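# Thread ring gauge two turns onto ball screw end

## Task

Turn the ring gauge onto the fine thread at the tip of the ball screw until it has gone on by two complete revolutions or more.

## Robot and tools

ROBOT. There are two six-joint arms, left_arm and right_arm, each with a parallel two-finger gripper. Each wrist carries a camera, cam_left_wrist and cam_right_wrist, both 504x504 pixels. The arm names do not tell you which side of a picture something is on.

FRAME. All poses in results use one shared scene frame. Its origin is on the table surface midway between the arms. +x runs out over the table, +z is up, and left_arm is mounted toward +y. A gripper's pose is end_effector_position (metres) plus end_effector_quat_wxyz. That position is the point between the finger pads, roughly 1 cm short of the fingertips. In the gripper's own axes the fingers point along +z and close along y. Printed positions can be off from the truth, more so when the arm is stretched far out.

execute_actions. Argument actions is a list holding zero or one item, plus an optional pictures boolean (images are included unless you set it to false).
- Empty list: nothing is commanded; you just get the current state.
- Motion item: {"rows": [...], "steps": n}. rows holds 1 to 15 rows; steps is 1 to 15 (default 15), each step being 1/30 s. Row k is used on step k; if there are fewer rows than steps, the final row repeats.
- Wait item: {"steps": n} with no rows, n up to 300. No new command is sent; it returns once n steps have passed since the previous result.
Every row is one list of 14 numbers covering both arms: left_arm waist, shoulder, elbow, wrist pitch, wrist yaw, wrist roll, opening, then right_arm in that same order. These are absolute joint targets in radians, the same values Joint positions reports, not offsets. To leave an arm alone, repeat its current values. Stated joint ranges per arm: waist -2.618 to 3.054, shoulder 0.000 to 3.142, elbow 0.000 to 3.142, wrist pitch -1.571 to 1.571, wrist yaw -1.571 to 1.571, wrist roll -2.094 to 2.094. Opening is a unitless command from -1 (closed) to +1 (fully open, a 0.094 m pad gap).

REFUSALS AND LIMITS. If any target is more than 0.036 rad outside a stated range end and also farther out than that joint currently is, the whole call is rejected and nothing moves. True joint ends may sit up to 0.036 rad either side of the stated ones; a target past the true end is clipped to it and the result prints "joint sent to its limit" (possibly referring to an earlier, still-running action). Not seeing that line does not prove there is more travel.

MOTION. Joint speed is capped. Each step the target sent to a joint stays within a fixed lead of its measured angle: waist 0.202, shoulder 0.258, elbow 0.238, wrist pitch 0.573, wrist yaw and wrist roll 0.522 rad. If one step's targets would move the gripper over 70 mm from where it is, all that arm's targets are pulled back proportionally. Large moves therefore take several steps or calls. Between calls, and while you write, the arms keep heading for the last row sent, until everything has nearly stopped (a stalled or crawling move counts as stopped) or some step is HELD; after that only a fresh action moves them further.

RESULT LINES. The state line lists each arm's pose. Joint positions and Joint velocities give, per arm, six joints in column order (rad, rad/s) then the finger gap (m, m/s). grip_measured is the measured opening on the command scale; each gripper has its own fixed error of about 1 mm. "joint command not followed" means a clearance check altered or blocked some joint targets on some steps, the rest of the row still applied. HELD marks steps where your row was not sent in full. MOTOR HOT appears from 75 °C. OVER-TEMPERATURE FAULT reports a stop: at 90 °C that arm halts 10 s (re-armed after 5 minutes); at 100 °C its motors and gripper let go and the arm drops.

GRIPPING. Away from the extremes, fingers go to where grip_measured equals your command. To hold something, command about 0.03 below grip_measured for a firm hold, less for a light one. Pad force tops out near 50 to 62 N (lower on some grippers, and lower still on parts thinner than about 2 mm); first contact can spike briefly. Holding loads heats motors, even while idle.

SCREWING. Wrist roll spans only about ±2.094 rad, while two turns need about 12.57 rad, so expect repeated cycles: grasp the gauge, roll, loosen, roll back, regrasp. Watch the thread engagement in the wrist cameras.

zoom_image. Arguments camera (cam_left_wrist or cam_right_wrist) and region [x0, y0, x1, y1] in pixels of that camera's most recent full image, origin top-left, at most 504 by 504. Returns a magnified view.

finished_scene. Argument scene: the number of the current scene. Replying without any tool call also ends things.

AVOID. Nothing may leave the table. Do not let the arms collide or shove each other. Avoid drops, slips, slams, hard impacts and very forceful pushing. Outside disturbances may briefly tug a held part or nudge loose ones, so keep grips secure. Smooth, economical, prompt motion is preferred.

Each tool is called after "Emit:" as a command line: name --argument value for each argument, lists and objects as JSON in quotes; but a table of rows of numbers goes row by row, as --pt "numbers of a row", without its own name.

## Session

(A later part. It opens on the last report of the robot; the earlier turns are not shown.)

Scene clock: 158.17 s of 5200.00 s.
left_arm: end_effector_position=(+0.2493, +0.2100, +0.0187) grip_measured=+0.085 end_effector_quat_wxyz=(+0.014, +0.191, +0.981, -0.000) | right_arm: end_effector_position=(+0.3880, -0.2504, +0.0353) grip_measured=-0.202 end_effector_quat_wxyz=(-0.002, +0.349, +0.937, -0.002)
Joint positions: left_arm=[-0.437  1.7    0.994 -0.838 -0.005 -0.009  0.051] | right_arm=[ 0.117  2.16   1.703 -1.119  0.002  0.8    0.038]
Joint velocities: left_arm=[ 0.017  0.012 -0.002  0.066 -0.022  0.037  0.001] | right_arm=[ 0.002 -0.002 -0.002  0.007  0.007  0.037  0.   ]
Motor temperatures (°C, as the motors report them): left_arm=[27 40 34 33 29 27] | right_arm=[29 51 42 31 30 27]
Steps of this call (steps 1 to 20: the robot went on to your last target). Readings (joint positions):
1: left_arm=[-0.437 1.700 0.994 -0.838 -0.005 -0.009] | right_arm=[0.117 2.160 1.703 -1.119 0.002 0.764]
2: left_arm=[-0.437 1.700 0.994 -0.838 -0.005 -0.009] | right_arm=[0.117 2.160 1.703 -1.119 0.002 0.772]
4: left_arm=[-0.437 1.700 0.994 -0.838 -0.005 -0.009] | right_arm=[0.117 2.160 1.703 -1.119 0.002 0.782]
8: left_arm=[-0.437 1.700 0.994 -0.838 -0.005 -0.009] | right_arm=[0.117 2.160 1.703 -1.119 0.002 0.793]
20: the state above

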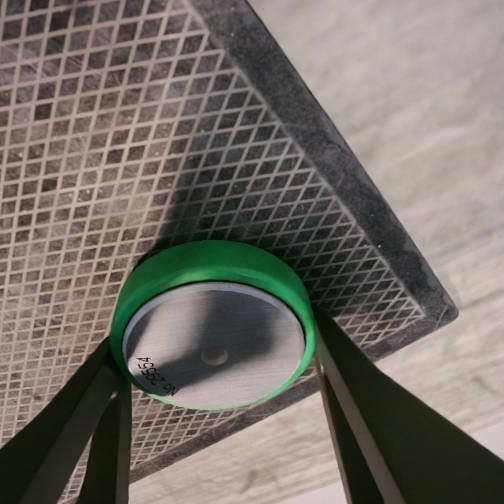

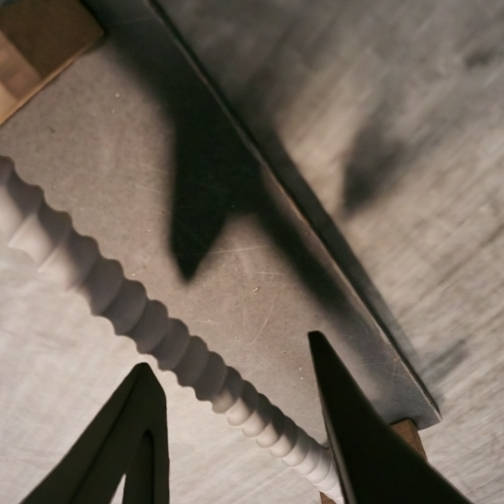

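Emit:
execute_actions --actions '[{"rows":[[-0.432,1.695,0.985,-0.825,0,0,0.05,0.123,2.172,1.697,-1.113,0,0.7,-0.2],[-0.432,1.695,0.985,-0.825,0,0,0.05,0.123,2.172,1.697,-1.113,0,0.58,-0.2]],"steps":15}]'

Emit:
execute_actions --actions '[{"steps":10}]'

Scene clock: 164.87 s of 5200.00 s.
left_arm: end_effector_position=(+0.2493, +0.2100, +0.0187) grip_measured=+0.085 end_effector_quat_wxyz=(+0.014, +0.191, +0.981, -0.000) | right_arm: end_effector_position=(+0.3880, -0.2504, +0.0353) grip_measured=-0.202 end_effector_quat_wxyz=(-0.002, +0.253, +0.967, -0.002)
Joint positions: left_arm=[-0.437  1.7    0.994 -0.838 -0.005 -0.009  0.051] | right_arm=[ 0.117  2.16   1.703 -1.119  0.002  0.598  0.038]
Joint velocities: left_arm=[ 0.002 -0.012 -0.007  0.022 -0.022 -0.022 -0.001] | right_arm=[-0.007  0.017  0.002  0.095 -0.022 -0.081  0.001]
Motor temperatures (°C, as the motors report them): left_arm=[27 40 34 33 29 27] | right_arm=[29 51 42 31 30 27]
Steps of this call (steps 1 to 15: the robot went on to your last target; steps 16 to 90: nothing new was sent; then 3.20 s passed at rest; steps 91 to 105: all 15 steps of this action). Readings (joint positions):
91: left_arm=[-0.437 1.700 0.994 -0.838 -0.005 -0.009] | right_arm=[0.117 2.160 1.703 -1.119 0.002 0.786]
92: left_arm=[-0.437 1.700 0.994 -0.838 -0.005 -0.009] | right_arm=[0.117 2.160 1.703 -1.119 0.002 0.751]
94: left_arm=[-0.437 1.700 0.994 -0.838 -0.005 -0.009] | right_arm=[0.117 2.160 1.703 -1.119 0.002 0.693]
98: left_arm=[-0.437 1.700 0.994 -0.838 -0.005 -0.009] | right_arm=[0.117 2.160 1.703 -1.119 0.002 0.632]
105: the state above

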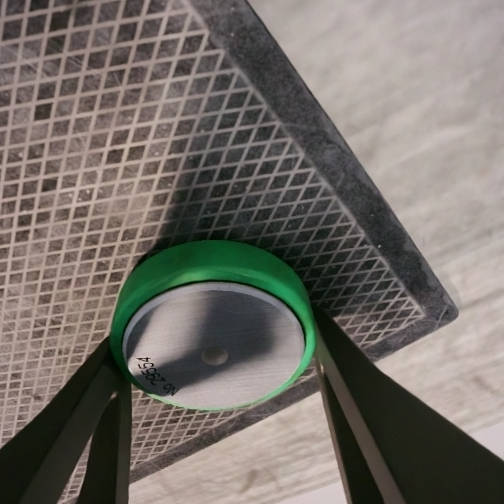

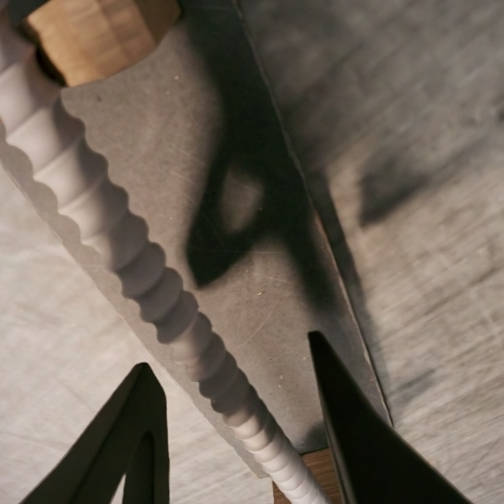

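Scene clock: 165.20 s of 5200.00 s.
left_arm: end_effector_position=(+0.2493, +0.2100, +0.0187) grip_measured=+0.085 end_effector_quat_wxyz=(+0.014, +0.191, +0.981, -0.000) | right_arm: end_effector_position=(+0.3880, -0.2504, +0.0353) grip_measured=-0.202 end_effector_quat_wxyz=(-0.002, +0.249, +0.968, -0.002)
Joint positions: left_arm=[-0.437  1.7    0.994 -0.838 -0.005 -0.009  0.051] | right_arm=[ 0.117  2.16   1.703 -1.119  0.002  0.591  0.038]
Joint velocities: left_arm=[-0.012 -0.007  0.002  0.022  0.081  0.051  0.001] | right_arm=[ 0.007  0.027 -0.002  0.007  0.022  0.037  0.001]
Motor temperatures (°C, as the motors report them): left_arm=[27 40 34 33 29 27] | right_arm=[29 51 42 31 30 27]
Steps of this call (steps 1 to 10: the robot went on to your last target). Readings (joint positions):
1: left_arm=[-0.437 1.700 0.994 -0.838 -0.005 -0.009] | right_arm=[0.117 2.160 1.703 -1.119 0.002 0.597]
2: left_arm=[-0.437 1.700 0.994 -0.838 -0.005 -0.009] | right_arm=[0.117 2.160 1.703 -1.119 0.002 0.595]
4: left_arm=[-0.437 1.700 0.994 -0.838 -0.005 -0.009] | right_arm=[0.117 2.160 1.703 -1.119 0.002 0.593]
8: left_arm=[-0.437 1.700 0.994 -0.838 -0.005 -0.009] | right_arm=[0.117 2.160 1.703 -1.119 0.002 0.591]
10: the state above

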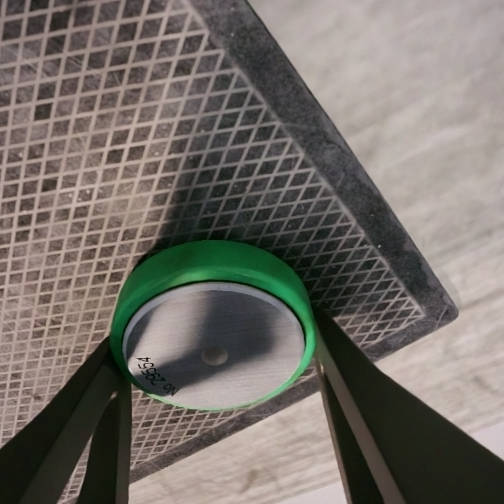

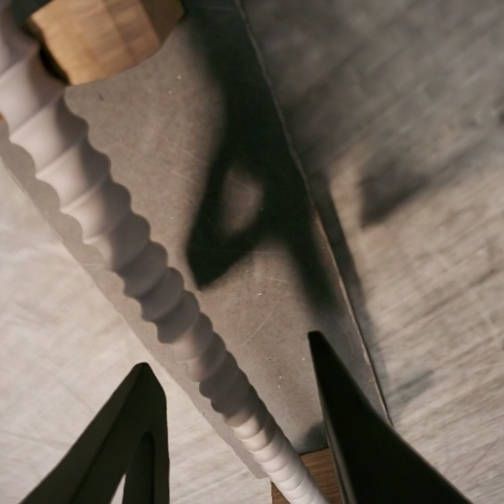

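Emit:
execute_actions --actions '[{"rows":[[-0.432,1.695,0.985,-0.825,0,0,0.05,0.123,2.172,1.697,-1.113,0,0.5,-0.2],[-0.432,1.695,0.985,-0.825,0,0,0.05,0.123,2.172,1.697,-1.113,0,0.42,-0.2],[-0.432,1.695,0.985,-0.825,0,0,0.05,0.123,2.172,1.697,-1.113,0,0.42,-0.2],[-0.432,1.695,0.985,-0.825,0,0,0.05,0.123,2.172,1.697,-1.113,0,0.42,-0.4],[-0.432,1.695,0.985,-0.825,0,0,0.05,0.123,2.172,1.697,-1.113,0,0.42,-0.55],[-0.432,1.695,0.985,-0.825,0,0,0.05,0.123,2.172,1.697,-1.113,0,0.42,-0.65],[-0.432,1.695,0.985,-0.825,0,0,0.05,0.123,2.172,1.697,-1.113,0,0.42,-0.7],[-0.432,1.695,0.985,-0.825,0,0,0.05,0.123,2.172,1.697,-1.113,0,0.42,-0.75],[-0.432,1.695,0.985,-0.825,0,0,0.05,0.123,2.172,1.697,-1.113,0,0.42,-0.75],[-0.432,1.695,0.985,-0.825,0,0,0.05,0.123,2.172,1.697,-1.113,0,0.42,-0.78],[-0.432,1.695,0.985,-0.825,0,0,0.05,0.123,2.172,1.697,-1.113,0,0.42,-0.8],[-0.432,1.695,0.985,-0.825,0,0,0.05,0.123,2.172,1.697,-1.113,0,0.42,-0.82],[-0.432,1.695,0.985,-0.825,0,0,0.05,0.123,2.172,1.697,-1.113,0,0.42,-0.86]],"steps":15}]' --pictures false

Emit:
execute_actions --actions '[{"steps":20}]'

Scene clock: 179.53 s of 5200.00 s.
left_arm: end_effector_position=(+0.2493, +0.2100, +0.0187) grip_measured=+0.085 end_effector_quat_wxyz=(+0.014, +0.191, +0.981, -0.000) | right_arm: end_effector_position=(+0.3880, -0.2506, +0.0353) grip_measured=-0.825 end_effector_quat_wxyz=(-0.002, +0.173, +0.985, -0.002)
Joint positions: left_arm=[-0.437  1.7    0.994 -0.838 -0.005 -0.009  0.051] | right_arm=[ 0.117  2.16   1.703 -1.119  0.003  0.435  0.008]
Joint velocities: left_arm=[ 0.017  0.007  0.002 -0.022  0.066 -0.007  0.   ] | right_arm=[ 0.002  0.002 -0.017  0.007 -0.022 -0.007  0.001]
Motor temperatures (°C, as the motors report them): left_arm=[27 40 34 33 29 27] | right_arm=[29 51 42 31 30 27]
Steps of this call (steps 1 to 15: the robot went on to your last target; steps 16 to 90: nothing new was sent; then 10.83 s passed at rest; steps 91 to 105: all 15 steps of this action). Readings (joint positions):
91: left_arm=[-0.437 1.700 0.994 -0.838 -0.005 -0.009] | right_arm=[0.117 2.160 1.703 -1.119 0.002 0.577]
92: left_arm=[-0.437 1.700 0.994 -0.838 -0.005 -0.009] | right_arm=[0.117 2.160 1.703 -1.119 0.002 0.550]
94: left_arm=[-0.437 1.700 0.994 -0.838 -0.005 -0.009] | right_arm=[0.117 2.160 1.703 -1.119 0.002 0.506]
98: left_arm=[-0.437 1.700 0.994 -0.838 -0.005 -0.009] | right_arm=[0.117 2.160 1.703 -1.119 0.002 0.461]
105: the state above

Scene clock: 180.20 s of 5200.00 s.
left_arm: end_effector_position=(+0.2493, +0.2100, +0.0187) grip_measured=+0.085 end_effector_quat_wxyz=(+0.014, +0.191, +0.981, -0.000) | right_arm: end_effector_position=(+0.3880, -0.2506, +0.0353) grip_measured=-0.825 end_effector_quat_wxyz=(-0.002, +0.172, +0.985, -0.002)
Joint positions: left_arm=[-0.437  1.7    0.994 -0.838 -0.005 -0.009  0.051] | right_arm=[ 0.117  2.16   1.703 -1.119  0.003  0.433  0.008]
Joint velocities: left_arm=[-0.022 -0.012 -0.002 -0.022  0.022  0.022  0.001] | right_arm=[ 0.002  0.022 -0.007  0.007  0.007  0.022 -0.002]
Motor temperatures (°C, as the motors report them): left_arm=[27 40 34 33 29 27] | right_arm=[29 51 42 31 30 27]
Steps of this call (steps 1 to 15: the robot went on to your last target; steps 16 to 20: nothing new was sent). Readings (joint positions):
1: left_arm=[-0.437 1.700 0.994 -0.838 -0.005 -0.009] | right_arm=[0.117 2.160 1.703 -1.119 0.003 0.434]
2: left_arm=[-0.437 1.700 0.994 -0.838 -0.005 -0.009] | right_arm=[0.117 2.160 1.703 -1.119 0.003 0.434]
4: left_arm=[-0.437 1.700 0.994 -0.838 -0.005 -0.009] | right_arm=[0.117 2.160 1.703 -1.119 0.003 0.434]
8: left_arm=[-0.437 1.700 0.994 -0.838 -0.005 -0.009] | right_arm=[0.117 2.160 1.703 -1.119 0.003 0.433]
20: the state above
All arms were judged still, so your last target was given up. Only a new action makes them travel on or press farther. Fingers that are still opening or closing keep moving.

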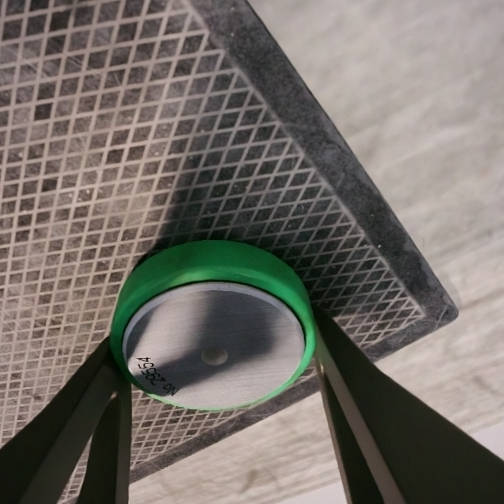

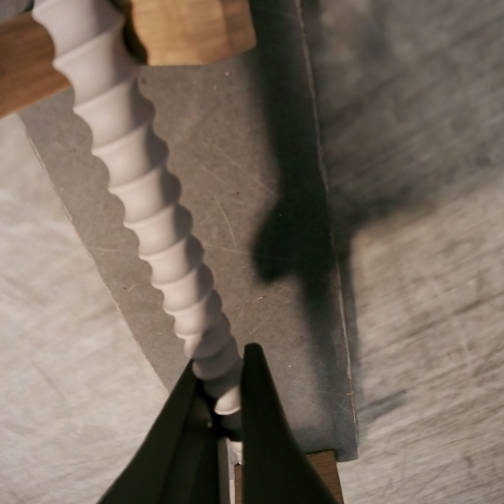

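Emit:
execute_actions --actions '[{"rows":[[-0.432,1.68,0.99,-0.825,0,0,0.05,0.12,2.15,1.71,-1.12,0,0.43,-0.86],[-0.432,1.66,0.995,-0.825,0,0,0.05,0.12,2.135,1.72,-1.13,0,0.43,-0.86],[-0.432,1.64,1.0,-0.83,0,0,0.05,0.12,2.12,1.73,-1.15,0,0.43,-0.86],[-0.432,1.62,1.0,-0.84,0,0,0.05,0.12,2.10,1.74,-1.17,0,0.43,-0.86],[-0.432,1.60,1.0,-0.85,0,0,0.05,0.12,2.08,1.75,-1.19,0,0.43,-0.86],[-0.432,1.58,1.0,-0.86,0,0,0.05,0.12,2.06,1.76,-1.21,0,0.43,-0.86],[-0.432,1.56,1.0,-0.87,0,0,0.05,0.12,2.04,1.77,-1.23,0,0.43,-0.86],[-0.432,1.55,1.0,-0.87,0,0,0.05,0.12,2.02,1.78,-1.26,0,0.43,-0.86],[-0.432,1.55,1.0,-0.87,0,0,0.05,0.12,2.0,1.79,-1.29,0,0.43,-0.86]],"steps":15}]'

Emit:
execute_actions --actions '[{"steps":15}]'

Scene clock: 198.40 s of 5200.00 s.
left_arm: end_effector_position=(+0.2534, +0.2083, +0.0535) grip_measured=+0.085 end_effector_quat_wxyz=(+0.065, +0.191, +0.979, -0.011) | right_arm: end_effector_position=(+0.3814, -0.2510, +0.1172) grip_measured=-0.825 end_effector_quat_wxyz=(+0.047, +0.172, +0.984, +0.011)
Joint positions: left_arm=[-0.437  1.569  0.994 -0.864 -0.005 -0.009  0.051] | right_arm=[ 0.117  1.997  1.778 -1.256  0.002  0.433  0.008]
Joint velocities: left_arm=[-0.012 -0.017 -0.007 -0.051 -0.007  0.007  0.001] | right_arm=[ 0.002 -0.081  0.051 -0.081 -0.037  0.066 -0.   ]
Motor temperatures (°C, as the motors report them): left_arm=[27 41 34 32 29 27] | right_arm=[29 52 42 31 30 27]
Steps of this call (steps 1 to 90: nothing new was sent; then 14.70 s passed at rest; steps 91 to 105: all 15 steps of this action). Readings (joint positions):
91: left_arm=[-0.437 1.700 0.994 -0.838 -0.005 -0.009] | right_arm=[0.117 2.160 1.703 -1.119 0.003 0.433]
92: left_arm=[-0.437 1.700 0.994 -0.838 -0.005 -0.009] | right_arm=[0.117 2.160 1.703 -1.119 0.003 0.433]
94: left_arm=[-0.437 1.690 0.994 -0.839 -0.005 -0.009] | right_arm=[0.117 2.156 1.703 -1.126 0.003 0.433]
98: left_arm=[-0.437 1.616 0.994 -0.851 -0.005 -0.009] | right_arm=[0.117 2.106 1.718 -1.182 0.002 0.433]
105: the state above

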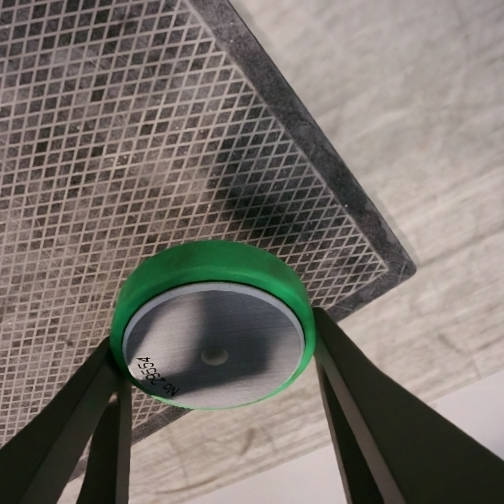

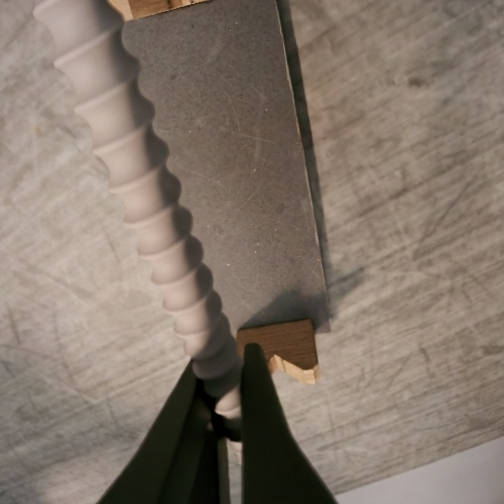

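Scene clock: 198.90 s of 5200.00 s.
left_arm: end_effector_position=(+0.2523, +0.2088, +0.0534) grip_measured=+0.085 end_effector_quat_wxyz=(+0.063, +0.191, +0.980, -0.010) | right_arm: end_effector_position=(+0.3752, -0.2516, +0.1163) grip_measured=-0.825 end_effector_quat_wxyz=(+0.034, +0.172, +0.984, +0.008)
Joint positions: left_arm=[-0.437  1.569  0.994 -0.869 -0.005 -0.009  0.051] | right_arm=[ 0.117  1.998  1.778 -1.282  0.002  0.433  0.008]
Joint velocities: left_arm=[ 0.007 -0.007 -0.002 -0.037 -0.051 -0.051 -0.   ] | right_arm=[-0.007 -0.007 -0.002 -0.007 -0.066 -0.007  0.001]
Motor temperatures (°C, as the motors report them): left_arm=[27 41 34 32 29 27] | right_arm=[29 52 42 31 30 27]
Steps of this call (steps 1 to 15: the robot went on to your last target). Readings (joint positions):
1: left_arm=[-0.437 1.569 0.994 -0.864 -0.005 -0.009] | right_arm=[0.117 1.996 1.778 -1.260 0.002 0.433]
2: left_arm=[-0.437 1.569 0.994 -0.866 -0.005 -0.009] | right_arm=[0.117 1.996 1.778 -1.264 0.002 0.433]
4: left_arm=[-0.437 1.569 0.994 -0.867 -0.005 -0.009] | right_arm=[0.117 1.998 1.778 -1.272 0.002 0.433]
8: left_arm=[-0.437 1.569 0.994 -0.868 -0.005 -0.009] | right_arm=[0.117 1.998 1.778 -1.279 0.002 0.433]
15: the state above

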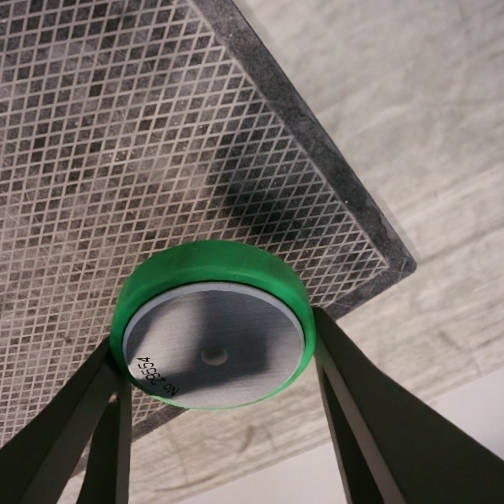

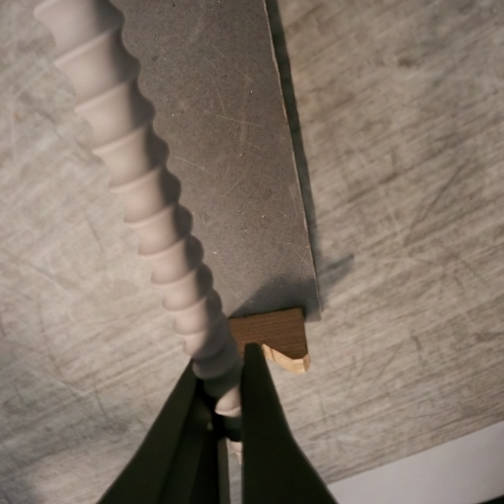

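Emit:
execute_actions --actions '[{"rows":[[-0.45,1.55,0.98,-0.8,0,0,0.05,0.135,1.99,1.795,-1.3,0,0.5,-0.86],[-0.47,1.555,0.96,-0.73,0,0,0.05,0.15,1.985,1.8,-1.31,0,0.58,-0.86],[-0.49,1.56,0.94,-0.66,0,0,0.05,0.165,1.98,1.805,-1.32,0,0.66,-0.86],[-0.51,1.565,0.92,-0.59,0,0,0.05,0.18,1.975,1.81,-1.33,0,0.74,-0.86],[-0.53,1.57,0.90,-0.52,0,0,0.05,0.195,1.97,1.815,-1.34,0,0.82,-0.86],[-0.55,1.575,0.88,-0.45,0,0,0.05,0.21,1.965,1.82,-1.35,0,0.90,-0.86],[-0.57,1.58,0.86,-0.38,0,0,0.05,0.225,1.96,1.825,-1.36,0,0.98,-0.86],[-0.59,1.585,0.84,-0.31,0,0,0.05,0.24,1.955,1.83,-1.37,0,1.06,-0.86],[-0.61,1.59,0.82,-0.24,0,0,0.05,0.255,1.95,1.835,-1.38,0,1.14,-0.86],[-0.63,1.59,0.80,-0.17,0,0,0.05,0.27,1.945,1.84,-1.39,0,1.22,-0.86],[-0.65,1.59,0.78,-0.10,0,0,0.05,0.285,1.94,1.845,-1.40,0,1.30,-0.86],[-0.67,1.59,0.76,-0.03,0,0,0.05,0.30,1.935,1.85,-1.41,0,1.38,-0.86],[-0.69,1.59,0.74,0.04,0,0,0.05,0.315,1.93,1.855,-1.42,0,1.45,-0.86],[-0.71,1.59,0.72,0.11,0,0,0.05,0.33,1.925,1.86,-1.435,0,1.5,-0.86],[-0.73,1.59,0.70,0.18,0,0,0.05,0.34,1.915,1.865,-1.45,0,1.55,-0.86]],"steps":15}]' --pictures false

Emit:
execute_actions --actions '[{"steps":30}]'

Scene clock: 207.47 s of 5200.00 s.
left_arm: end_effector_position=(+0.2783, +0.0977, +0.0284) grip_measured=+0.085 end_effector_quat_wxyz=(+0.270, +0.301, +0.910, -0.090) | right_arm: end_effector_position=(+0.3453, -0.1780, +0.1417) grip_measured=-0.824 end_effector_quat_wxyz=(+0.017, +0.473, +0.881, +0.018)
Joint positions: left_arm=[-0.691  1.594  0.737 -0.138 -0.004 -0.009  0.051] | right_arm=[ 0.314  1.958  1.825 -1.387 -0.002  1.271  0.008]
Joint velocities: left_arm=[-0.559 -0.017 -0.574  1.853 -0.007 -0.066  0.   ] | right_arm=[ 0.364 -0.217  0.149 -0.344  0.037  1.824  0.001]
Motor temperatures (°C, as the motors report them): left_arm=[27 41 34 32 29 27] | right_arm=[29 51 43 31 30 27]
Steps of this call (steps 1 to 15: the robot went on to your last target; steps 16 to 90: nothing new was sent; then 5.07 s passed at rest; steps 91 to 105: all 15 steps of this action). Readings (joint positions):
91: left_arm=[-0.438 1.569 0.994 -0.865 -0.005 -0.009] | right_arm=[0.118 1.998 1.778 -1.283 0.002 0.442]
92: left_arm=[-0.442 1.569 0.989 -0.848 -0.006 -0.009] | right_arm=[0.120 1.998 1.778 -1.285 0.002 0.465]
94: left_arm=[-0.465 1.569 0.964 -0.777 -0.008 -0.009] | right_arm=[0.135 1.998 1.778 -1.294 0.003 0.543]
98: left_arm=[-0.550 1.573 0.882 -0.574 -0.007 -0.009] | right_arm=[0.199 1.998 1.786 -1.325 0.002 0.777]
105: the state above

Scene clock: 208.47 s of 5200.00 s.
left_arm: end_effector_position=(+0.2997, +0.0593, +0.0597) grip_measured=+0.085 end_effector_quat_wxyz=(+0.371, +0.307, +0.866, -0.137) | right_arm: end_effector_position=(+0.3333, -0.1699, +0.1555) grip_measured=-0.824 end_effector_quat_wxyz=(+0.012, +0.576, +0.817, +0.021)
Joint positions: left_arm=[-0.731  1.594  0.706  0.131  0.004 -0.009  0.051] | right_arm=[ 0.342  1.93   1.841 -1.434 -0.007  1.54   0.008]
Joint velocities: left_arm=[-0.012  0.012 -0.012  0.051 -0.022  0.051 -0.   ] | right_arm=[-0.017  0.007  0.002 -0.007  0.007 -0.066 -0.   ]
Motor temperatures (°C, as the motors report them): left_arm=[27 41 34 32 29 27] | right_arm=[29 52 43 31 30 27]
Steps of this call (steps 1 to 30: the robot went on to your last target). Readings (joint positions):
1: left_arm=[-0.709 1.594 0.721 -0.082 -0.002 -0.009] | right_arm=[0.326 1.950 1.830 -1.397 -0.003 1.325]
2: left_arm=[-0.722 1.594 0.712 -0.040 0.001 -0.009] | right_arm=[0.335 1.943 1.834 -1.405 -0.004 1.369]
4: left_arm=[-0.731 1.594 0.706 0.020 0.005 -0.009] | right_arm=[0.342 1.933 1.839 -1.417 -0.006 1.431]
8: left_arm=[-0.731 1.594 0.706 0.095 0.004 -0.009] | right_arm=[0.342 1.930 1.841 -1.429 -0.007 1.496]
30: the state above
All arms were judged still, so your last target was given up. Only a new action makes them travel on or press farther. Fingers that are still opening or closing keep moving.

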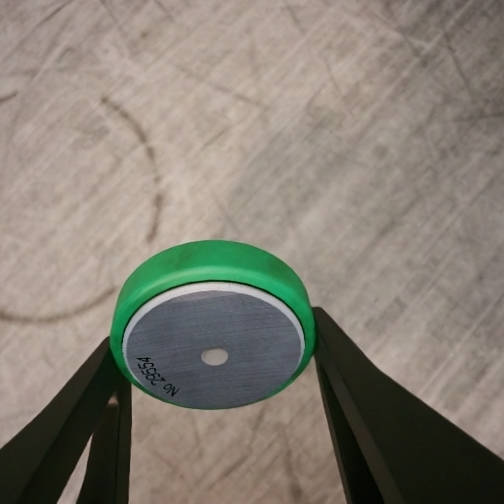

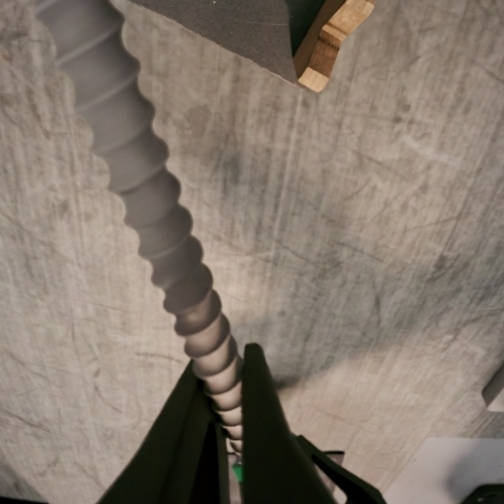

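Emit:
execute_actions --actions '[{"rows":[[-0.73,1.59,0.66,0.2,0,0,0.05,0.34,1.915,1.865,-1.45,0,1.55,-0.86],[-0.74,1.595,0.62,0.27,0,0,0.05,0.34,1.915,1.865,-1.45,0,1.55,-0.86],[-0.76,1.6,0.58,0.34,0,0,0.05,0.34,1.915,1.865,-1.45,0,1.55,-0.86],[-0.78,1.605,0.55,0.42,0,0,0.05,0.34,1.915,1.865,-1.45,0,1.55,-0.86],[-0.80,1.61,0.52,0.50,0,0,0.05,0.34,1.915,1.865,-1.45,0,1.55,-0.86],[-0.82,1.62,0.49,0.58,0,0,0.05,0.34,1.915,1.865,-1.45,0,1.55,-0.86],[-0.84,1.63,0.47,0.66,0,0,0.05,0.34,1.915,1.865,-1.45,0,1.55,-0.86],[-0.86,1.64,0.45,0.74,0,0,0.05,0.34,1.915,1.865,-1.45,0,1.55,-0.86],[-0.88,1.65,0.44,0.82,0,0,0.05,0.34,1.915,1.865,-1.45,0,1.55,-0.86],[-0.90,1.66,0.435,0.90,0,0,0.05,0.34,1.915,1.865,-1.45,0,1.55,-0.86],[-0.92,1.665,0.43,0.98,0,0,0.05,0.34,1.915,1.865,-1.45,0,1.55,-0.86],[-0.94,1.67,0.43,1.06,0,0,0.05,0.34,1.915,1.865,-1.45,0,1.55,-0.86],[-0.955,1.675,0.43,1.14,0,0,0.05,0.34,1.915,1.865,-1.45,0,1.55,-0.86],[-0.965,1.68,0.43,1.2,0,0,0.05,0.34,1.915,1.865,-1.45,0,1.55,-0.86],[-0.975,1.685,0.43,1.26,0,0,0.05,0.34,1.915,1.865,-1.45,0,1.55,-0.86]],"steps":15}]' --pictures false

Emit:
execute_actions --actions '[{"steps":30}]'

Scene clock: 220.43 s of 5200.00 s.
left_arm: end_effector_position=(+0.2406, -0.0066, +0.0740) grip_measured=+0.085 end_effector_quat_wxyz=(+0.504, +0.359, +0.746, -0.246) | right_arm: end_effector_position=(+0.3332, -0.1699, +0.1555) grip_measured=-0.824 end_effector_quat_wxyz=(+0.011, +0.576, +0.817, +0.021)
Joint positions: left_arm=[-0.95   1.685  0.428  0.876 -0.004 -0.008  0.051] | right_arm=[ 0.342  1.93   1.841 -1.435 -0.007  1.541  0.008]
Joint velocities: left_arm=[-0.354  0.076 -0.002  1.927  0.081 -0.022 -0.001] | right_arm=[ 0.002  0.012 -0.007  0.007 -0.051 -0.022 -0.001]
Motor temperatures (°C, as the motors report them): left_arm=[27 40 34 35 29 27] | right_arm=[29 52 44 31 30 27]
Steps of this call (steps 1 to 90: nothing new was sent; then 8.47 s passed at rest; steps 91 to 105: all 15 steps of this action). Readings (joint positions):
91: left_arm=[-0.731 1.594 0.700 0.139 0.004 -0.009] | right_arm=[0.342 1.930 1.841 -1.434 -0.007 1.541]
92: left_arm=[-0.731 1.594 0.685 0.163 0.004 -0.009] | right_arm=[0.342 1.930 1.841 -1.434 -0.007 1.541]
94: left_arm=[-0.741 1.594 0.628 0.238 -0.002 -0.009] | right_arm=[0.342 1.930 1.841 -1.435 -0.007 1.541]
98: left_arm=[-0.817 1.623 0.491 0.433 -0.006 -0.009] | right_arm=[0.342 1.930 1.841 -1.435 -0.007 1.541]
105: the state above

Scene clock: 221.43 s of 5200.00 s.
left_arm: end_effector_position=(+0.2430, -0.0267, +0.1514) grip_measured=+0.085 end_effector_quat_wxyz=(+0.612, +0.324, +0.652, -0.310) | right_arm: end_effector_position=(+0.3332, -0.1699, +0.1555) grip_measured=-0.824 end_effector_quat_wxyz=(+0.011, +0.576, +0.817, +0.021)
Joint positions: left_arm=[-0.972  1.686  0.428  1.199  0.002 -0.008  0.051] | right_arm=[ 0.342  1.93   1.841 -1.435 -0.007  1.541  0.008]
Joint velocities: left_arm=[ 0.012 -0.007 -0.007 -0.007  0.007  0.022  0.   ] | right_arm=[ 0.012  0.012  0.012  0.007 -0.066 -0.022 -0.001]
Motor temperatures (°C, as the motors report them): left_arm=[27 40 34 36 29 27] | right_arm=[29 52 44 31 30 27]
Steps of this call (steps 1 to 30: the robot went on to your last target). Readings (joint positions):
1: left_arm=[-0.961 1.686 0.428 0.940 -0.002 -0.008] | right_arm=[0.342 1.930 1.841 -1.435 -0.007 1.541]
2: left_arm=[-0.968 1.686 0.428 0.998 0.000 -0.008] | right_arm=[0.342 1.930 1.841 -1.435 -0.007 1.541]
4: left_arm=[-0.972 1.686 0.428 1.086 0.002 -0.008] | right_arm=[0.342 1.930 1.841 -1.435 -0.007 1.541]
8: left_arm=[-0.972 1.686 0.428 1.164 0.002 -0.008] | right_arm=[0.342 1.930 1.841 -1.435 -0.007 1.541]
30: the state above
All arms were judged still, so your last target was given up. Only a new action makes them travel on or press farther. Fingers that are still opening or closing keep moving.

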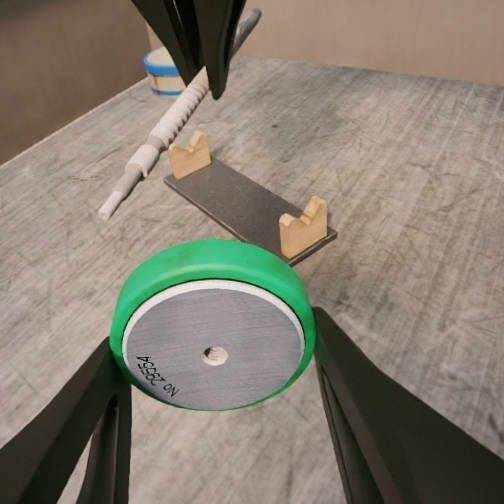

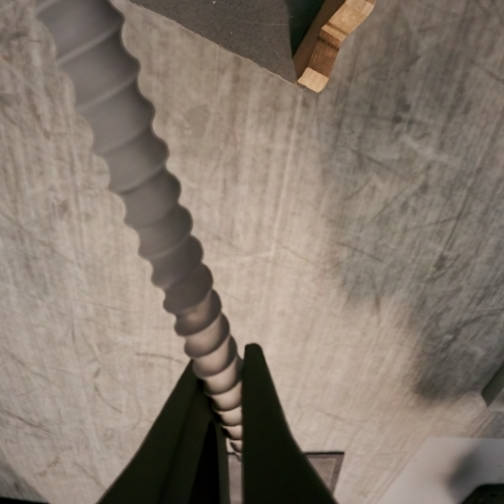

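Emit:
zoom_image --camera "cam_left_wrist" --region '[60,0,310,250]'

Region (60, 0, 310, 250) of cam_left_wrist's 504x504 image, scaled by 2.016, with more detail than that image has.

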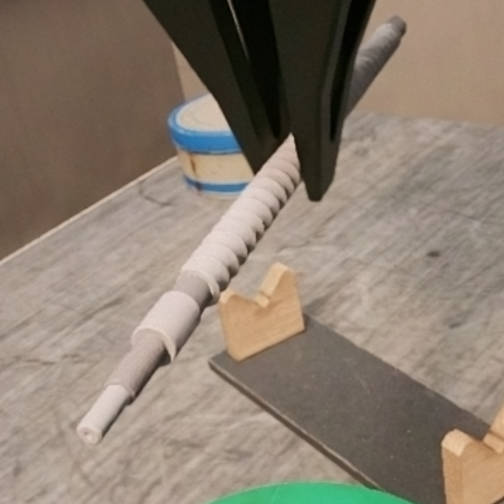

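Emit:
execute_actions --actions '[{"rows":[[-0.975,1.685,0.43,1.30,0,0,0.05,0.34,1.915,1.865,-1.45,0,1.48,-0.86],[-0.975,1.685,0.43,1.32,0,0,0.05,0.34,1.915,1.865,-1.45,0,1.42,-0.86],[-0.975,1.685,0.43,1.32,0,0,0.05,0.34,1.915,1.865,-1.45,0,1.36,-0.86],[-0.975,1.685,0.43,1.32,0,0,0.05,0.34,1.915,1.865,-1.45,0,1.29,-0.86]],"steps":15}]' --pictures false

Emit:
execute_actions --actions '[{"steps":15}]'

Scene clock: 254.33 s of 5200.00 s.
left_arm: end_effector_position=(+0.2433, -0.0271, +0.1660) grip_measured=+0.085 end_effector_quat_wxyz=(+0.631, +0.315, +0.633, -0.320) | right_arm: end_effector_position=(+0.3329, -0.1700, +0.1555) grip_measured=-0.824 end_effector_quat_wxyz=(+0.013, +0.480, +0.877, +0.019)
Joint positions: left_arm=[-0.972  1.686  0.428  1.258  0.002 -0.008  0.051] | right_arm=[ 0.342  1.93   1.841 -1.436 -0.007  1.313  0.008]
Joint velocities: left_arm=[-0.012  0.017  0.012 -0.007 -0.007 -0.007 -0.001] | right_arm=[ 0.017 -0.002 -0.007  0.007 -0.051 -0.095 -0.001]
Motor temperatures (°C, as the motors report them): left_arm=[27 39 34 42 29 27] | right_arm=[29 53 45 31 30 27]
Steps of this call (steps 1 to 90: nothing new was sent; then 29.40 s passed at rest; steps 91 to 105: all 15 steps of this action). Readings (joint positions):
91: left_arm=[-0.972 1.686 0.428 1.203 0.002 -0.008] | right_arm=[0.342 1.930 1.841 -1.435 -0.007 1.533]
92: left_arm=[-0.972 1.686 0.428 1.209 0.002 -0.008] | right_arm=[0.342 1.930 1.841 -1.435 -0.007 1.515]
94: left_arm=[-0.972 1.686 0.428 1.228 0.002 -0.008] | right_arm=[0.342 1.930 1.841 -1.435 -0.007 1.453]
98: left_arm=[-0.972 1.686 0.428 1.249 0.002 -0.008] | right_arm=[0.342 1.930 1.841 -1.435 -0.007 1.362]
105: the state above

Scene clock: 254.83 s of 5200.00 s.
left_arm: end_effector_position=(+0.2433, -0.0271, +0.1663) grip_measured=+0.085 end_effector_quat_wxyz=(+0.631, +0.315, +0.633, -0.320) | right_arm: end_effector_position=(+0.3328, -0.1700, +0.1555) grip_measured=-0.824 end_effector_quat_wxyz=(+0.013, +0.474, +0.880, +0.019)
Joint positions: left_arm=[-0.972  1.686  0.428  1.259  0.002 -0.008  0.051] | right_arm=[ 0.342  1.93   1.841 -1.436 -0.007  1.301  0.008]
Joint velocities: left_arm=[-0.002  0.002 -0.007 -0.022  0.007 -0.037 -0.001] | right_arm=[-0.007  0.007  0.012  0.037 -0.051  0.022  0.   ]
Motor temperatures (°C, as the motors report them): left_arm=[27 39 34 42 29 27] | right_arm=[29 53 45 31 30 27]
Steps of this call (steps 1 to 15: the robot went on to your last target). Readings (joint positions):
1: left_arm=[-0.972 1.686 0.428 1.258 0.002 -0.008] | right_arm=[0.342 1.930 1.841 -1.436 -0.007 1.311]
2: left_arm=[-0.972 1.686 0.428 1.258 0.002 -0.008] | right_arm=[0.342 1.930 1.841 -1.436 -0.007 1.308]
4: left_arm=[-0.972 1.686 0.428 1.259 0.002 -0.008] | right_arm=[0.342 1.930 1.841 -1.436 -0.007 1.306]
8: left_arm=[-0.972 1.686 0.428 1.259 0.002 -0.008] | right_arm=[0.342 1.930 1.841 -1.436 -0.007 1.303]
15: the state above

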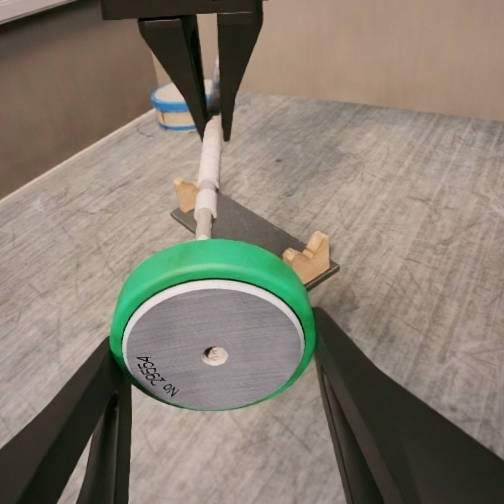

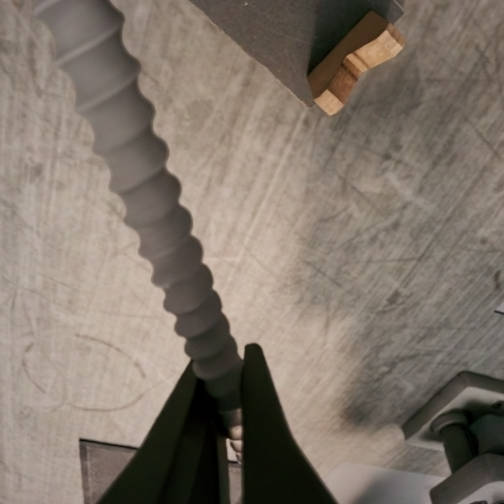

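Emit:
execute_actions --actions '[{"rows":[[-0.975,1.685,0.43,1.32,0,1.45,0.05,0.34,1.915,1.865,-1.45,0,1.29,-0.86]],"steps":15}]' --pictures false

Emit:
execute_actions --actions '[{"steps":25}]'

Scene clock: 259.53 s of 5200.00 s.
left_arm: end_effector_position=(+0.2434, -0.0270, +0.1666) grip_measured=+0.085 end_effector_quat_wxyz=(+0.696, +0.633, +0.313, +0.128) | right_arm: end_effector_position=(+0.3327, -0.1701, +0.1555) grip_measured=-0.824 end_effector_quat_wxyz=(+0.013, +0.474, +0.880, +0.019)
Joint positions: left_arm=[-0.972  1.686  0.428  1.26   0.001  1.294  0.051] | right_arm=[ 0.342  1.93   1.841 -1.436 -0.007  1.3    0.008]
Joint velocities: left_arm=[-0.002  0.007 -0.002 -0.007 -0.022  1.004  0.   ] | right_arm=[-0.012 -0.022 -0.007 -0.081 -0.081  0.022  0.   ]
Motor temperatures (°C, as the motors report them): left_arm=[27 39 34 43 29 27] | right_arm=[29 53 45 31 30 27]
Steps of this call (steps 1 to 15: the robot went on to your last target; steps 16 to 90: nothing new was sent; then 1.20 s passed at rest; steps 91 to 105: all 15 steps of this action). Readings (joint positions):
91: left_arm=[-0.972 1.686 0.428 1.259 0.001 0.075] | right_arm=[0.342 1.930 1.841 -1.436 -0.007 1.300]
92: left_arm=[-0.972 1.686 0.428 1.259 0.001 0.175] | right_arm=[0.342 1.930 1.841 -1.436 -0.007 1.300]
94: left_arm=[-0.972 1.686 0.428 1.260 0.001 0.375] | right_arm=[0.342 1.930 1.841 -1.436 -0.007 1.300]
98: left_arm=[-0.972 1.686 0.428 1.260 0.001 0.775] | right_arm=[0.342 1.930 1.841 -1.436 -0.007 1.300]
105: the state above

Scene clock: 260.37 s of 5200.00 s.
left_arm: end_effector_position=(+0.2434, -0.0270, +0.1666) grip_measured=+0.085 end_effector_quat_wxyz=(+0.684, +0.655, +0.264, +0.181) | right_arm: end_effector_position=(+0.3327, -0.1701, +0.1555) grip_measured=-0.824 end_effector_quat_wxyz=(+0.013, +0.474, +0.880, +0.019)
Joint positions: left_arm=[-0.972  1.686  0.428  1.26   0.001  1.447  0.051] | right_arm=[ 0.342  1.93   1.841 -1.436 -0.007  1.3    0.008]
Joint velocities: left_arm=[-0.002 -0.002 -0.002  0.007  0.007  0.007  0.   ] | right_arm=[-0.002 -0.007 -0.007 -0.022 -0.007  0.051  0.   ]
Motor temperatures (°C, as the motors report them): left_arm=[27 39 34 43 29 27] | right_arm=[29 53 45 31 30 27]
Steps of this call (steps 1 to 25: the robot went on to your last target). Readings (joint positions):
1: left_arm=[-0.972 1.686 0.428 1.260 0.001 1.325] | right_arm=[0.342 1.930 1.841 -1.436 -0.007 1.300]
2: left_arm=[-0.972 1.686 0.428 1.260 0.001 1.349] | right_arm=[0.342 1.930 1.841 -1.436 -0.007 1.300]
4: left_arm=[-0.972 1.686 0.428 1.260 0.001 1.385] | right_arm=[0.342 1.930 1.841 -1.436 -0.007 1.300]
8: left_arm=[-0.972 1.686 0.428 1.260 0.001 1.422] | right_arm=[0.342 1.930 1.841 -1.436 -0.007 1.300]
25: the state above

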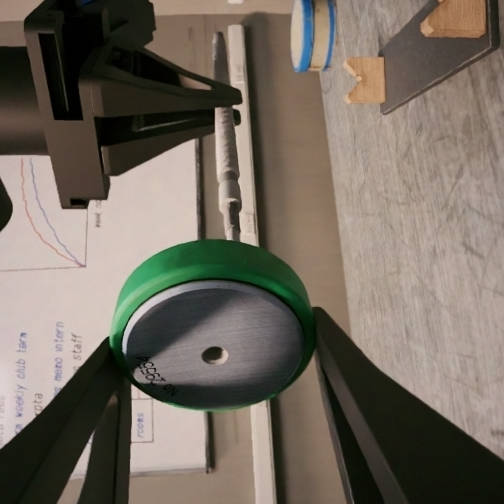

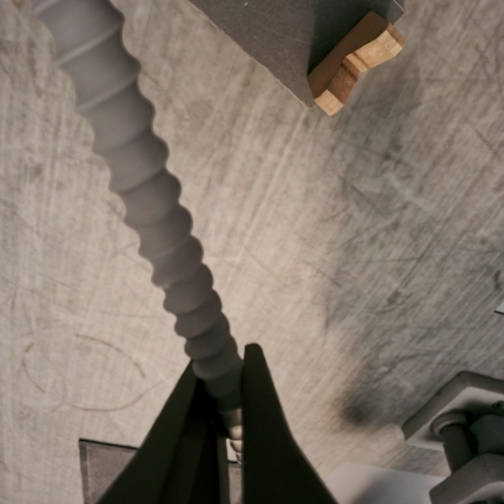

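Emit:
execute_actions --actions '[{"rows":[[-0.975,1.70,0.47,1.32,0,1.45,0.05,0.34,1.915,1.865,-1.45,0,1.29,-0.86],[-0.975,1.72,0.49,1.32,0,1.45,0.05,0.34,1.915,1.865,-1.45,0,1.29,-0.86],[-0.975,1.74,0.51,1.32,0,1.45,0.05,0.34,1.915,1.865,-1.45,0,1.29,-0.86],[-0.975,1.76,0.53,1.323,0,1.45,0.05,0.34,1.915,1.865,-1.45,0,1.29,-0.86],[-0.975,1.78,0.55,1.325,0,1.45,0.05,0.34,1.915,1.865,-1.45,0,1.29,-0.86],[-0.975,1.80,0.57,1.327,0,1.45,0.05,0.34,1.915,1.865,-1.45,0,1.29,-0.86],[-0.975,1.82,0.585,1.33,0,1.45,0.05,0.34,1.915,1.865,-1.45,0,1.29,-0.86],[-0.975,1.835,0.60,1.33,0,1.45,0.05,0.34,1.915,1.865,-1.45,0,1.29,-0.86],[-0.975,1.85,0.61,1.33,0,1.45,0.05,0.34,1.915,1.865,-1.45,0,1.29,-0.86]],"steps":15}]' --pictures false

Emit:
execute_actions --actions '[{"steps":15}]'

Scene clock: 268.87 s of 5200.00 s.
left_arm: end_effector_position=(+0.2661, -0.0573, +0.1499) grip_measured=+0.085 end_effector_quat_wxyz=(+0.678, +0.661, +0.266, +0.179) | right_arm: end_effector_position=(+0.3328, -0.1701, +0.1555) grip_measured=-0.824 end_effector_quat_wxyz=(+0.013, +0.474, +0.880, +0.018)
Joint positions: left_arm=[-0.972  1.855  0.57   1.268  0.001  1.447  0.051] | right_arm=[ 0.342  1.93   1.841 -1.436 -0.006  1.3    0.008]
Joint velocities: left_arm=[ 0.002  0.017 -0.002  0.007  0.051 -0.007  0.001] | right_arm=[-0.012 -0.012 -0.002 -0.022  0.007 -0.066 -0.   ]
Motor temperatures (°C, as the motors report them): left_arm=[27 39 34 44 29 27] | right_arm=[29 53 45 31 30 27]
Steps of this call (steps 1 to 15: the robot went on to your last target; steps 16 to 90: nothing new was sent; then 5.00 s passed at rest; steps 91 to 105: all 15 steps of this action). Readings (joint positions):
91: left_arm=[-0.972 1.687 0.428 1.261 0.001 1.447] | right_arm=[0.342 1.930 1.841 -1.436 -0.007 1.300]
92: left_arm=[-0.972 1.693 0.431 1.264 0.001 1.447] | right_arm=[0.342 1.930 1.841 -1.436 -0.007 1.300]
94: left_arm=[-0.972 1.723 0.455 1.266 0.001 1.447] | right_arm=[0.342 1.930 1.841 -1.436 -0.007 1.300]
98: left_arm=[-0.972 1.807 0.534 1.267 0.001 1.447] | right_arm=[0.342 1.930 1.841 -1.436 -0.007 1.300]
105: the state above

Scene clock: 269.37 s of 5200.00 s.
left_arm: end_effector_position=(+0.2661, -0.0573, +0.1500) grip_measured=+0.085 end_effector_quat_wxyz=(+0.678, +0.661, +0.266, +0.179) | right_arm: end_effector_position=(+0.3328, -0.1701, +0.1555) grip_measured=-0.824 end_effector_quat_wxyz=(+0.013, +0.474, +0.880, +0.018)
Joint positions: left_arm=[-0.972  1.855  0.57   1.269  0.001  1.447  0.051] | right_arm=[ 0.342  1.93   1.841 -1.436 -0.006  1.3    0.008]
Joint velocities: left_arm=[-0.032  0.007 -0.007  0.037  0.022 -0.081 -0.001] | right_arm=[-0.002 -0.012  0.002  0.022 -0.066 -0.11  -0.001]
Motor temperatures (°C, as the motors report them): left_arm=[27 39 34 44 29 27] | right_arm=[29 53 45 31 30 27]
Steps of this call (steps 1 to 15: the robot went on to your last target). Readings (joint positions):
1: left_arm=[-0.972 1.855 0.570 1.269 0.001 1.447] | right_arm=[0.342 1.930 1.841 -1.436 -0.006 1.300]
2: left_arm=[-0.972 1.855 0.570 1.269 0.001 1.447] | right_arm=[0.342 1.930 1.841 -1.436 -0.006 1.300]
4: left_arm=[-0.972 1.855 0.570 1.269 0.001 1.447] | right_arm=[0.342 1.930 1.841 -1.436 -0.006 1.300]
8: left_arm=[-0.972 1.855 0.570 1.269 0.001 1.447] | right_arm=[0.342 1.930 1.841 -1.436 -0.006 1.300]
15: the state above
All arms were judged still, so your last target was given up. Only a new action makes them travel on or press farther. Fingers that are still opening or closing keep moving.

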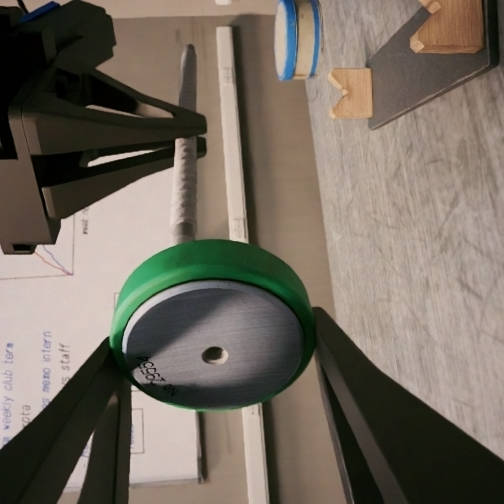

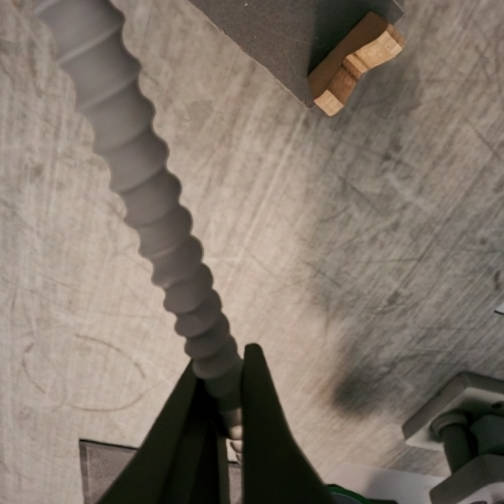

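Emit:
execute_actions --actions '[{"rows":[[-0.975,1.85,0.54,1.33,0,1.45,0.05,0.34,1.915,1.865,-1.45,0,1.29,-0.86],[-0.975,1.83,0.52,1.33,0,1.45,0.05,0.34,1.915,1.865,-1.45,0,1.29,-0.86],[-0.975,1.81,0.50,1.33,0,1.45,0.05,0.34,1.915,1.865,-1.45,0,1.29,-0.86],[-0.975,1.79,0.485,1.335,0,1.45,0.05,0.34,1.915,1.865,-1.45,0,1.29,-0.86],[-0.975,1.77,0.485,1.335,0,1.45,0.05,0.34,1.915,1.865,-1.45,0,1.29,-0.86],[-0.975,1.752,0.485,1.335,0,1.45,0.05,0.34,1.915,1.865,-1.45,0,1.29,-0.86]],"steps":15}]' --pictures false

Emit:
execute_actions --actions '[{"steps":8}]'

Scene clock: 283.07 s of 5200.00 s.
left_arm: end_effector_position=(+0.2534, -0.0403, +0.1524) grip_measured=+0.085 end_effector_quat_wxyz=(+0.678, +0.662, +0.266, +0.179) | right_arm: end_effector_position=(+0.3328, -0.1701, +0.1555) grip_measured=-0.824 end_effector_quat_wxyz=(+0.013, +0.474, +0.880, +0.018)
Joint positions: left_arm=[-0.972  1.784  0.485  1.282  0.001  1.448  0.051] | right_arm=[ 0.342  1.93   1.841 -1.436 -0.006  1.3    0.008]
Joint velocities: left_arm=[ 0.022  0.012  0.002 -0.007 -0.007  0.022 -0.   ] | right_arm=[-0.007  0.007 -0.012 -0.022  0.007 -0.007 -0.   ]
Motor temperatures (°C, as the motors report them): left_arm=[27 40 36 45 29 27] | right_arm=[29 54 46 31 30 27]
Steps of this call (steps 1 to 90: nothing new was sent; then 10.20 s passed at rest; steps 91 to 105: all 15 steps of this action). Readings (joint positions):
91: left_arm=[-0.972 1.855 0.568 1.270 0.001 1.447] | right_arm=[0.342 1.930 1.841 -1.436 -0.006 1.300]
92: left_arm=[-0.972 1.855 0.561 1.275 0.001 1.447] | right_arm=[0.342 1.930 1.841 -1.436 -0.006 1.300]
94: left_arm=[-0.972 1.846 0.531 1.279 0.001 1.447] | right_arm=[0.342 1.930 1.841 -1.436 -0.006 1.300]
98: left_arm=[-0.972 1.803 0.485 1.269 0.001 1.448] | right_arm=[0.342 1.930 1.841 -1.436 -0.006 1.300]
105: the state above

Scene clock: 283.33 s of 5200.00 s.
left_arm: end_effector_position=(+0.2534, -0.0403, +0.1524) grip_measured=+0.085 end_effector_quat_wxyz=(+0.678, +0.662, +0.266, +0.179) | right_arm: end_effector_position=(+0.3328, -0.1701, +0.1555) grip_measured=-0.824 end_effector_quat_wxyz=(+0.013, +0.474, +0.880, +0.018)
Joint positions: left_arm=[-0.972  1.784  0.485  1.282  0.001  1.448  0.051] | right_arm=[ 0.342  1.93   1.841 -1.436 -0.006  1.3    0.008]
Joint velocities: left_arm=[-0.012 -0.012  0.022  0.022 -0.037  0.081 -0.001] | right_arm=[-0.002  0.007 -0.007  0.022  0.081 -0.007 -0.001]
Motor temperatures (°C, as the motors report them): left_arm=[27 41 36 45 29 27] | right_arm=[29 54 46 31 30 27]
Steps of this call (steps 1 to 8: the robot went on to your last target). Readings (joint positions):
1: left_arm=[-0.972 1.784 0.485 1.282 0.001 1.448] | right_arm=[0.342 1.930 1.841 -1.436 -0.006 1.300]
2: left_arm=[-0.972 1.784 0.485 1.282 0.001 1.448] | right_arm=[0.342 1.930 1.841 -1.436 -0.006 1.300]
4: left_arm=[-0.972 1.784 0.485 1.282 0.001 1.448] | right_arm=[0.342 1.930 1.841 -1.436 -0.006 1.300]
8: the state above

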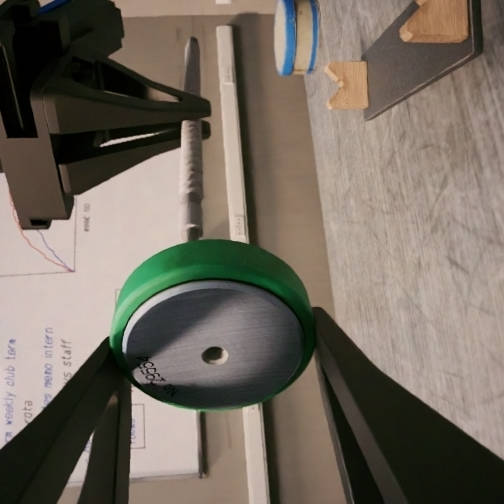

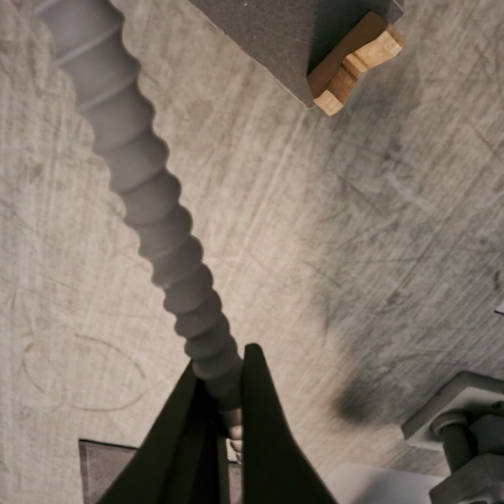

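Emit:
execute_actions --actions '[{"rows":[[-0.975,1.745,0.485,1.335,0,1.45,0.05,0.34,1.915,1.865,-1.45,0,1.29,-0.86],[-0.975,1.737,0.485,1.335,0,1.45,0.05,0.34,1.915,1.865,-1.45,0,1.29,-0.86]],"steps":15}]'

Scene clock: 290.43 s of 5200.00 s.
left_arm: end_effector_position=(+0.2531, -0.0400, +0.1572) grip_measured=+0.085 end_effector_quat_wxyz=(+0.681, +0.658, +0.264, +0.180) | right_arm: end_effector_position=(+0.3328, -0.1701, +0.1555) grip_measured=-0.824 end_effector_quat_wxyz=(+0.013, +0.474, +0.880, +0.018)
Joint positions: left_arm=[-0.972  1.773  0.485  1.281  0.001  1.448  0.051] | right_arm=[ 0.342  1.93   1.841 -1.436 -0.006  1.3    0.008]
Joint velocities: left_arm=[-0.017 -0.002 -0.007 -0.081 -0.007 -0.007  0.001] | right_arm=[-0.002 -0.012  0.002 -0.007  0.007 -0.007 -0.   ]
Motor temperatures (°C, as the motors report them): left_arm=[27 42 35 46 29 27] | right_arm=[29 54 46 31 30 27]
Steps of this call (steps 1 to 15: the robot went on to your last target; steps 16 to 90: nothing new was sent; then 3.60 s passed at rest; steps 91 to 105: all 15 steps of this action). Readings (joint positions):
91: left_arm=[-0.972 1.784 0.485 1.282 0.001 1.448] | right_arm=[0.342 1.930 1.841 -1.436 -0.006 1.300]
92: left_arm=[-0.972 1.783 0.485 1.282 0.001 1.448] | right_arm=[0.342 1.930 1.841 -1.436 -0.006 1.300]
94: left_arm=[-0.972 1.779 0.485 1.281 0.001 1.448] | right_arm=[0.342 1.930 1.841 -1.436 -0.006 1.300]
98: left_arm=[-0.972 1.773 0.485 1.281 0.001 1.448] | right_arm=[0.342 1.930 1.841 -1.436 -0.006 1.300]
105: the state above

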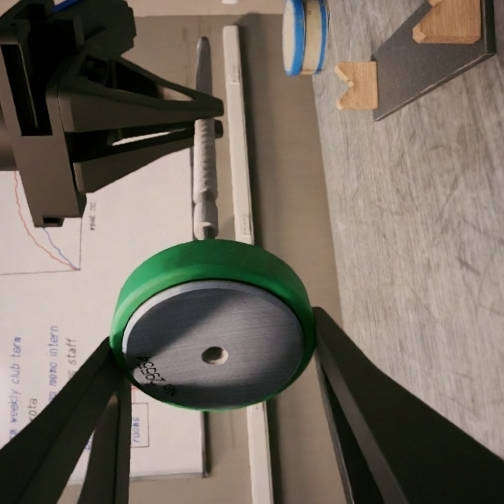

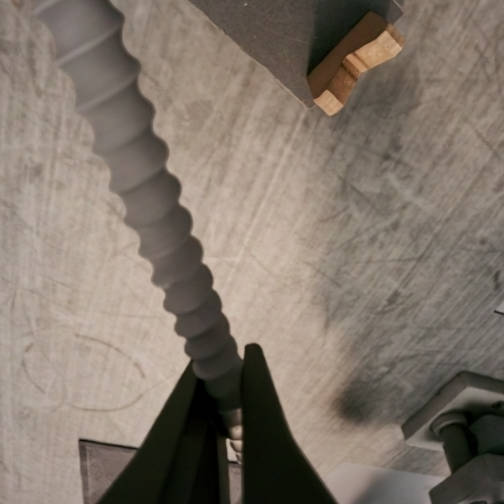

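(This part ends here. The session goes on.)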